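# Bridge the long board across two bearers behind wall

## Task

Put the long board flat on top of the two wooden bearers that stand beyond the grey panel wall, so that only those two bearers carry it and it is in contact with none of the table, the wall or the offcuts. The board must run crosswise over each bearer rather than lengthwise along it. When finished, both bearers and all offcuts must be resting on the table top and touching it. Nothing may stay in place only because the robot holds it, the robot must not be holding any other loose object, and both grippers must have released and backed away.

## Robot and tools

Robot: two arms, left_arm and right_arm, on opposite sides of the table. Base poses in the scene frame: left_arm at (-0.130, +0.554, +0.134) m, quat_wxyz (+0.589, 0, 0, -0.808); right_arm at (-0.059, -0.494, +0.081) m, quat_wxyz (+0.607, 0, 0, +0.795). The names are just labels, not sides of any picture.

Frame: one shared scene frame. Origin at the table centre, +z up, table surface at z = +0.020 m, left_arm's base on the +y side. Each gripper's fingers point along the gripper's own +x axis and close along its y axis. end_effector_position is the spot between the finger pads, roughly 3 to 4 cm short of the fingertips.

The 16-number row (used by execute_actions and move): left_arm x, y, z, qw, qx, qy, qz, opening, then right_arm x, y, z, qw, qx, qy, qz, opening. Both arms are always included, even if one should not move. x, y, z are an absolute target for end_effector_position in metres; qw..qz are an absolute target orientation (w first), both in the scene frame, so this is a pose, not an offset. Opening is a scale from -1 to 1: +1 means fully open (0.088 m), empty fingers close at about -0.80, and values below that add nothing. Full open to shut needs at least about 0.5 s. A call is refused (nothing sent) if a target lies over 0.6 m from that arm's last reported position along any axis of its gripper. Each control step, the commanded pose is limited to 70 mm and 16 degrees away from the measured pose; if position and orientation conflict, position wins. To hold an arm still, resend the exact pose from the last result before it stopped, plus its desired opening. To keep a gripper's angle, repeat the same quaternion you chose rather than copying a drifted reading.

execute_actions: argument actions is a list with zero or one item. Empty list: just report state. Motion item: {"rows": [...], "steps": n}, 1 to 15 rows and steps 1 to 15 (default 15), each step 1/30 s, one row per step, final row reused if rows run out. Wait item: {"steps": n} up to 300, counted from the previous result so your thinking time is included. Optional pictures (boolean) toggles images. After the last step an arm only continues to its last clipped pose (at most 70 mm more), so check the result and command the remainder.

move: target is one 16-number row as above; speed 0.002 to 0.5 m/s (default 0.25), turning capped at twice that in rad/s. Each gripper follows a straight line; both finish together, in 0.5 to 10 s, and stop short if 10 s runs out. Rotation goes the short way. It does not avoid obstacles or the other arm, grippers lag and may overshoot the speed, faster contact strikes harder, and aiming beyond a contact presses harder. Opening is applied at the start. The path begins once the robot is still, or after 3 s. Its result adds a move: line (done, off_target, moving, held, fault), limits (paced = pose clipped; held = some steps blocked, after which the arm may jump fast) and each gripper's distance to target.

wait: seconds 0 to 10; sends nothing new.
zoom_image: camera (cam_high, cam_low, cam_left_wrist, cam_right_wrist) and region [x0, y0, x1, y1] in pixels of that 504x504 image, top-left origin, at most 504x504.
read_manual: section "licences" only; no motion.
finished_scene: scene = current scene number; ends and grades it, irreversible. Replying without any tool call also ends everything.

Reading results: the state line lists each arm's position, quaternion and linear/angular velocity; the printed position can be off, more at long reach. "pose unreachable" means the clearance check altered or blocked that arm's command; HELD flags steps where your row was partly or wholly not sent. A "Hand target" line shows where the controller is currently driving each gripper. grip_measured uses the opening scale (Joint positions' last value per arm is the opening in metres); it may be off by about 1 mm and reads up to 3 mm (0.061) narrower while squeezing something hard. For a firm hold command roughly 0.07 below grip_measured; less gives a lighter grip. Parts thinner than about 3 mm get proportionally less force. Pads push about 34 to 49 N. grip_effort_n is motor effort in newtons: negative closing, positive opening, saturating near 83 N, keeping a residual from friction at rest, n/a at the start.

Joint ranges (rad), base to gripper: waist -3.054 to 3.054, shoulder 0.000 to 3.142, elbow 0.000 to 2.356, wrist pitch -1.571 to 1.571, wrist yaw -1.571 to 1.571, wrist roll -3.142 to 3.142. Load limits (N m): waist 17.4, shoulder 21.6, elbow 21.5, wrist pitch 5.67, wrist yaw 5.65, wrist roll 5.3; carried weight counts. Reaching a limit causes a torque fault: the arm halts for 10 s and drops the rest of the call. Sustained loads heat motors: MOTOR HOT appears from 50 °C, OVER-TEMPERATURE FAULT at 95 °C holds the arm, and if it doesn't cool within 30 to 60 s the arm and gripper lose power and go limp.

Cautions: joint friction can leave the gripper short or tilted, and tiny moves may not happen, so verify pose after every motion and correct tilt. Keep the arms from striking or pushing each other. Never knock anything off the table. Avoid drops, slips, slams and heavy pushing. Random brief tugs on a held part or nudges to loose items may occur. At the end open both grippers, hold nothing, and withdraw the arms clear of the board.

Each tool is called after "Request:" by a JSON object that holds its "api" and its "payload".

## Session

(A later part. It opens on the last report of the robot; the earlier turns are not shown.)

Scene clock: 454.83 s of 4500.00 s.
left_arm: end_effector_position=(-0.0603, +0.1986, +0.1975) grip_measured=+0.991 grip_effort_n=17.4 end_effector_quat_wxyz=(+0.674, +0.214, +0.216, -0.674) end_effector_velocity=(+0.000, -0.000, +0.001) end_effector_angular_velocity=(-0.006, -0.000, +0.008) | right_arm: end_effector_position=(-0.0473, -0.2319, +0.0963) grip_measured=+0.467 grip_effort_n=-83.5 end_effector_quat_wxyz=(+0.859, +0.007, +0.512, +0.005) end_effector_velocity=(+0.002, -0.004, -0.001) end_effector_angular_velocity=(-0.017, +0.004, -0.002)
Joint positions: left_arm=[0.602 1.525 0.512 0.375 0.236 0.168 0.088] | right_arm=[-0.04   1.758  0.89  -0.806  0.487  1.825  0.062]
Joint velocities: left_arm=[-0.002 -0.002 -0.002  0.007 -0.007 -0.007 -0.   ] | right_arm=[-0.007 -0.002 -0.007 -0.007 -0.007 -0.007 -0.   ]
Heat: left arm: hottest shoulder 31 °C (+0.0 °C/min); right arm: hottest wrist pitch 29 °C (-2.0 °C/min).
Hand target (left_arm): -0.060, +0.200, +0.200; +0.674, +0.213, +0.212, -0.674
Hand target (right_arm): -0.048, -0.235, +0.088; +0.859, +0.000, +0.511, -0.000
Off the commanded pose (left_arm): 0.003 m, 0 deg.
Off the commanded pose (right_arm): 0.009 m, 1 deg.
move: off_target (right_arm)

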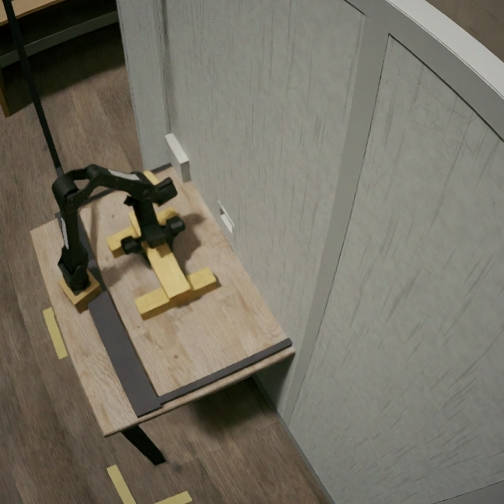

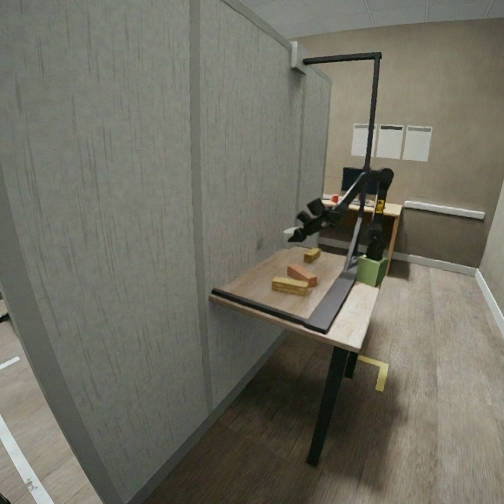

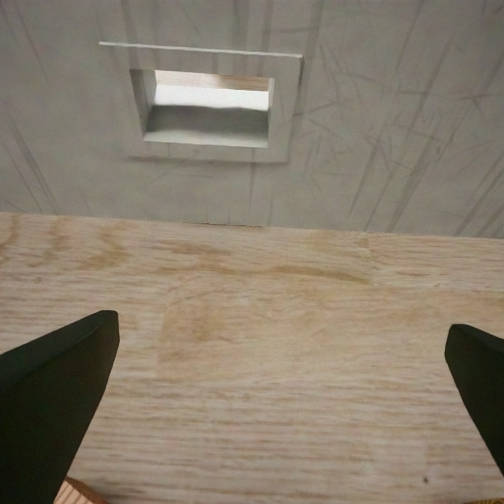

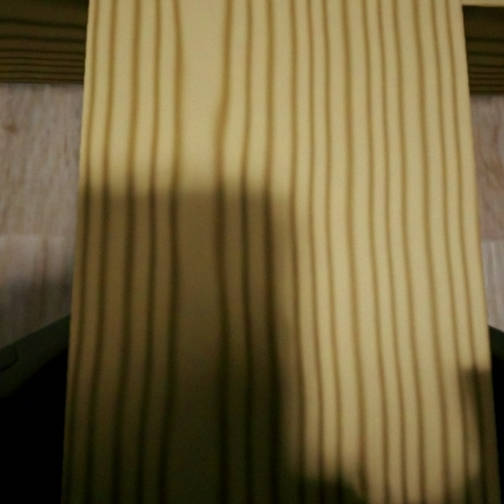

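Request:
{"api": "execute_actions", "payload": {"actions": [{"rows":[[-0.06,0.2,0.2,0.6744,0.2126,0.2126,-0.6744,1,-0.048,-0.232,0.096,0.859,0,0.511,0,1]],"steps":10}], "pictures": false}}

Request:
{"api": "move", "payload": {"target": [-0.06,0.2,0.2,0.6744,0.2126,0.2126,-0.6744,1,-0.048,-0.232,0.19,0.859,0,0.511,0,1], "speed": 0.15}}

Request:
{"api": "move", "payload": {"target": [-0.06,0.2,0.2,0.6744,0.2126,0.2126,-0.6744,1,-0.04,-0.23,0.33,0.579,-0.406,0.406,0.579,1], "speed": 0.4}}

Request:
{"api": "zoom_image", "payload": {"camera": "cam_high", "region": [80, 150, 250, 330]}}

Scene clock: 460.83 s of 4500.00 s.
left_arm: end_effector_position=(-0.0604, +0.1987, +0.1975) grip_measured=+0.991 grip_effort_n=17.4 end_effector_quat_wxyz=(+0.674, +0.214, +0.216, -0.674) end_effector_velocity=(-0.001, +0.003, -0.006) end_effector_angular_velocity=(+0.027, +0.021, +0.016) | right_arm: end_effector_position=(-0.0469, -0.2340, +0.0963) grip_measured=+0.965 grip_effort_n=14.7 end_effector_quat_wxyz=(-0.860, +0.000, -0.510, -0.001) end_effector_velocity=(+0.001, -0.004, +0.003) end_effector_angular_velocity=(-0.034, +0.002, +0.016)
Joint positions: left_arm=[0.602 1.525 0.512 0.375 0.236 0.168 0.088] | right_arm=[-0.04   1.764  0.896 -0.823  0.487  1.825  0.086]
Joint velocities: left_arm=[-0.002  0.002 -0.002 -0.022 -0.007 -0.022 -0.   ] | right_arm=[-0.002 -0.007  0.007 -0.037 -0.007 -0.022  0.011]
Heat: left arm: hottest shoulder 31 °C (+0.0 °C/min); right arm: hottest wrist pitch 28 °C (-3.0 °C/min).
Hand target (left_arm): -0.060, +0.200, +0.200; +0.674, +0.213, +0.213, -0.674
Hand target (right_arm): -0.048, -0.232, +0.096; +0.860, -0.000, +0.511, +0.000
Off the commanded pose (left_arm): 0.003 m, 0 deg.
Off the commanded pose (right_arm): 0.002 m, 0 deg.
Steps of this call (steps 1 to 90: nothing new was sent; then 2.67 s passed at rest; steps 91 to 100: all 10 steps of this action). Readings (end_effector_position):
91: left_arm (-0.0604, +0.1987, +0.1975) | right_arm (-0.0473, -0.2315, +0.0963)
92: left_arm (-0.0604, +0.1987, +0.1975) | right_arm (-0.0474, -0.2317, +0.0959)
94: left_arm (-0.0604, +0.1987, +0.1975) | right_arm (-0.0468, -0.2341, +0.0954)
98: left_arm (-0.0604, +0.1987, +0.1975) | right_arm (-0.0468, -0.2341, +0.0961)
100: the state above

Scene clock: 462.17 s of 4500.00 s.
left_arm: end_effector_position=(-0.0604, +0.1987, +0.1975) grip_measured=+0.991 grip_effort_n=17.4 end_effector_quat_wxyz=(+0.674, +0.214, +0.216, -0.674) end_effector_velocity=(-0.002, -0.000, -0.000) end_effector_angular_velocity=(-0.004, +0.009, -0.004) | right_arm: end_effector_position=(-0.0467, -0.2346, +0.1853) grip_measured=+0.985 grip_effort_n=14.7 end_effector_quat_wxyz=(-0.861, +0.009, -0.508, +0.004) end_effector_velocity=(-0.000, -0.003, +0.002) end_effector_angular_velocity=(-0.008, +0.019, -0.017)
Joint positions: left_arm=[0.602 1.525 0.512 0.375 0.236 0.168 0.088] | right_arm=[-0.04   1.625  1.127 -1.214  0.487  1.825  0.087]
Joint velocities: left_arm=[-0.002  0.002 -0.002  0.007  0.007 -0.007 -0.   ] | right_arm=[-0.007 -0.007  0.007 -0.022 -0.022  0.007 -0.   ]
Heat: left arm: hottest shoulder 31 °C (+0.0 °C/min); right arm: hottest wrist pitch 28 °C (-3.0 °C/min).
Hand target (left_arm): -0.060, +0.200, +0.200; +0.674, +0.213, +0.213, -0.674
Hand target (right_arm): -0.048, -0.232, +0.190; +0.859, -0.000, +0.511, -0.000
Off the commanded pose (left_arm): 0.003 m, 0 deg.
Off the commanded pose (right_arm): 0.006 m, 1 deg.
move: done

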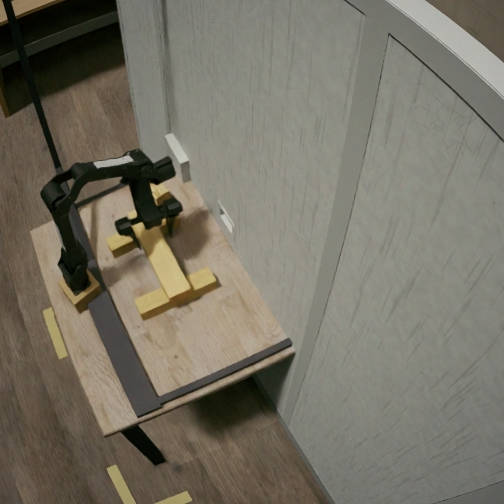

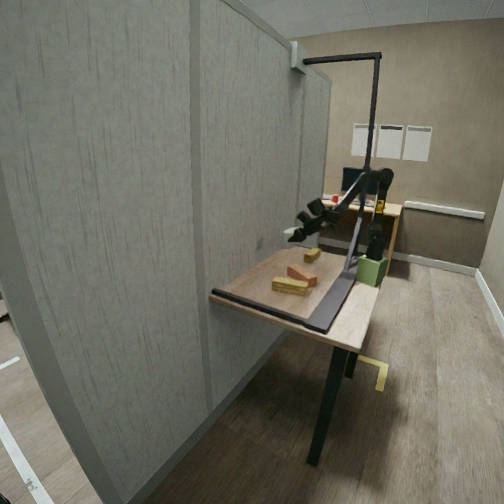

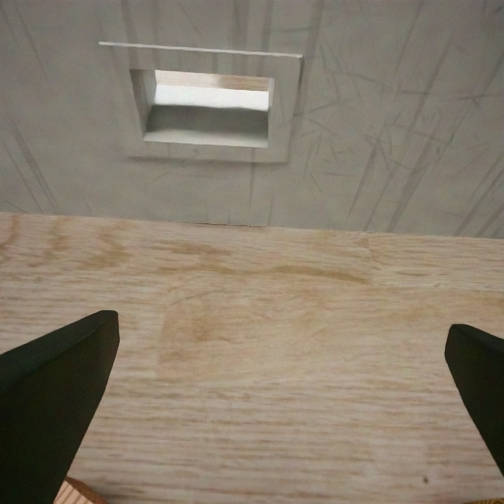

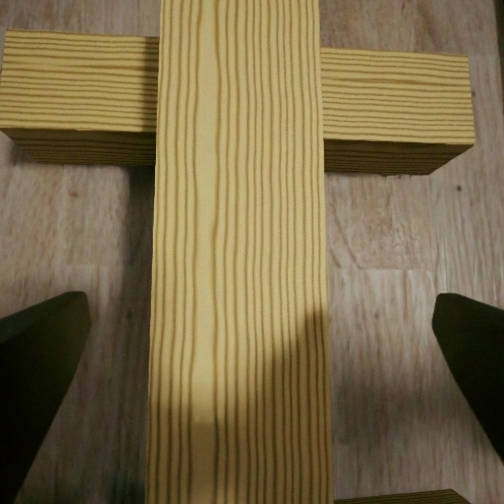

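Scene clock: 464.67 s of 4500.00 s.
left_arm: end_effector_position=(-0.0604, +0.1987, +0.1975) grip_measured=+0.991 grip_effort_n=17.4 end_effector_quat_wxyz=(+0.674, +0.214, +0.216, -0.674) end_effector_velocity=(-0.001, -0.002, +0.003) end_effector_angular_velocity=(-0.013, +0.007, -0.004) | right_arm: end_effector_position=(-0.0403, -0.2325, +0.3297) grip_measured=+0.985 grip_effort_n=13.3 end_effector_quat_wxyz=(+0.580, -0.407, +0.406, +0.577) end_effector_velocity=(-0.002, -0.001, +0.001) end_effector_angular_velocity=(-0.001, +0.023, -0.007)
Joint positions: left_arm=[0.602 1.525 0.512 0.375 0.236 0.168 0.088] | right_arm=[-0.353  1.321  1.465 -1.371 -0.025 -0.081  0.087]
Joint velocities: left_arm=[-0.002 -0.002  0.002  0.007  0.007 -0.007 -0.   ] | right_arm=[-0.007 -0.002  0.002 -0.007 -0.022  0.007 -0.   ]
Heat: left arm: hottest shoulder 31 °C (+0.0 °C/min); right arm: hottest wrist pitch 28 °C (-3.0 °C/min).
Hand target (left_arm): -0.060, +0.200, +0.200; +0.674, +0.213, +0.213, -0.674
Hand target (right_arm): -0.040, -0.230, +0.331; +0.578, -0.407, +0.405, +0.580
Off the commanded pose (left_arm): 0.003 m, 0 deg.
Off the commanded pose (right_arm): 0.002 m, 0 deg.
move: done

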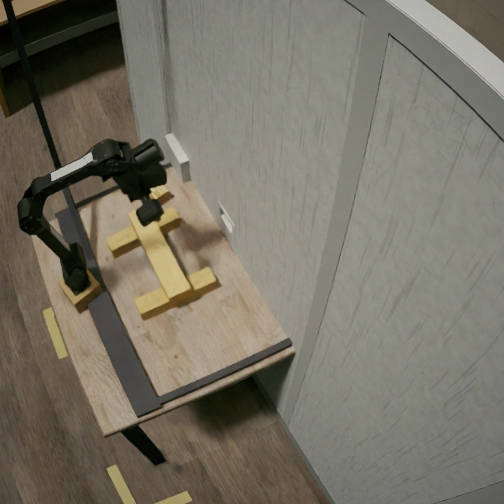

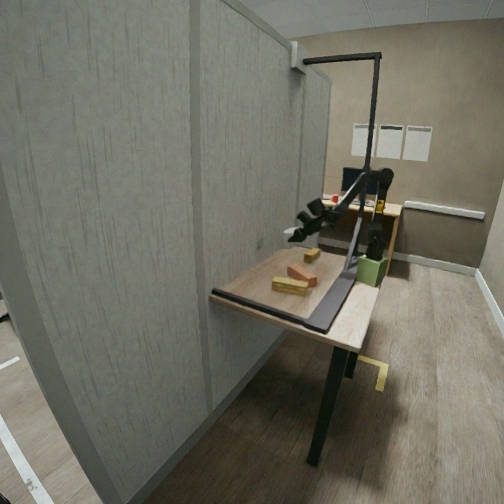

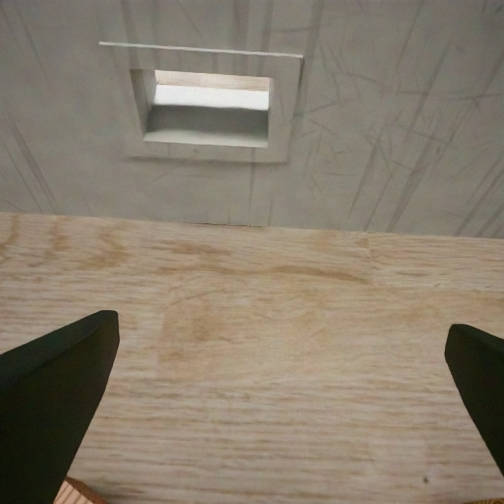

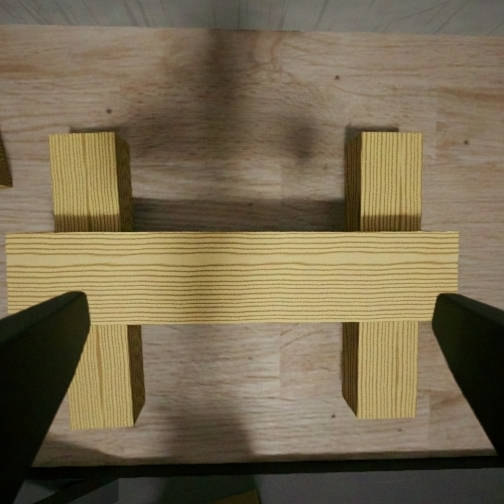

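Region (80, 150, 250, 330) of cam_high's 504x504 image, scaled by 2.800, with more detail than that image has.

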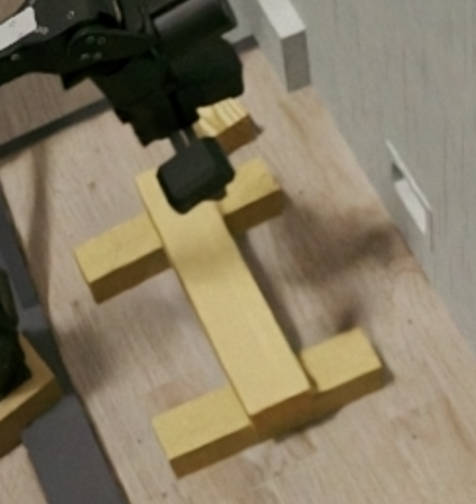

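Request:
{"api": "finished_scene", "payload": {"scene": 1}}

The scene is finished: the task was done.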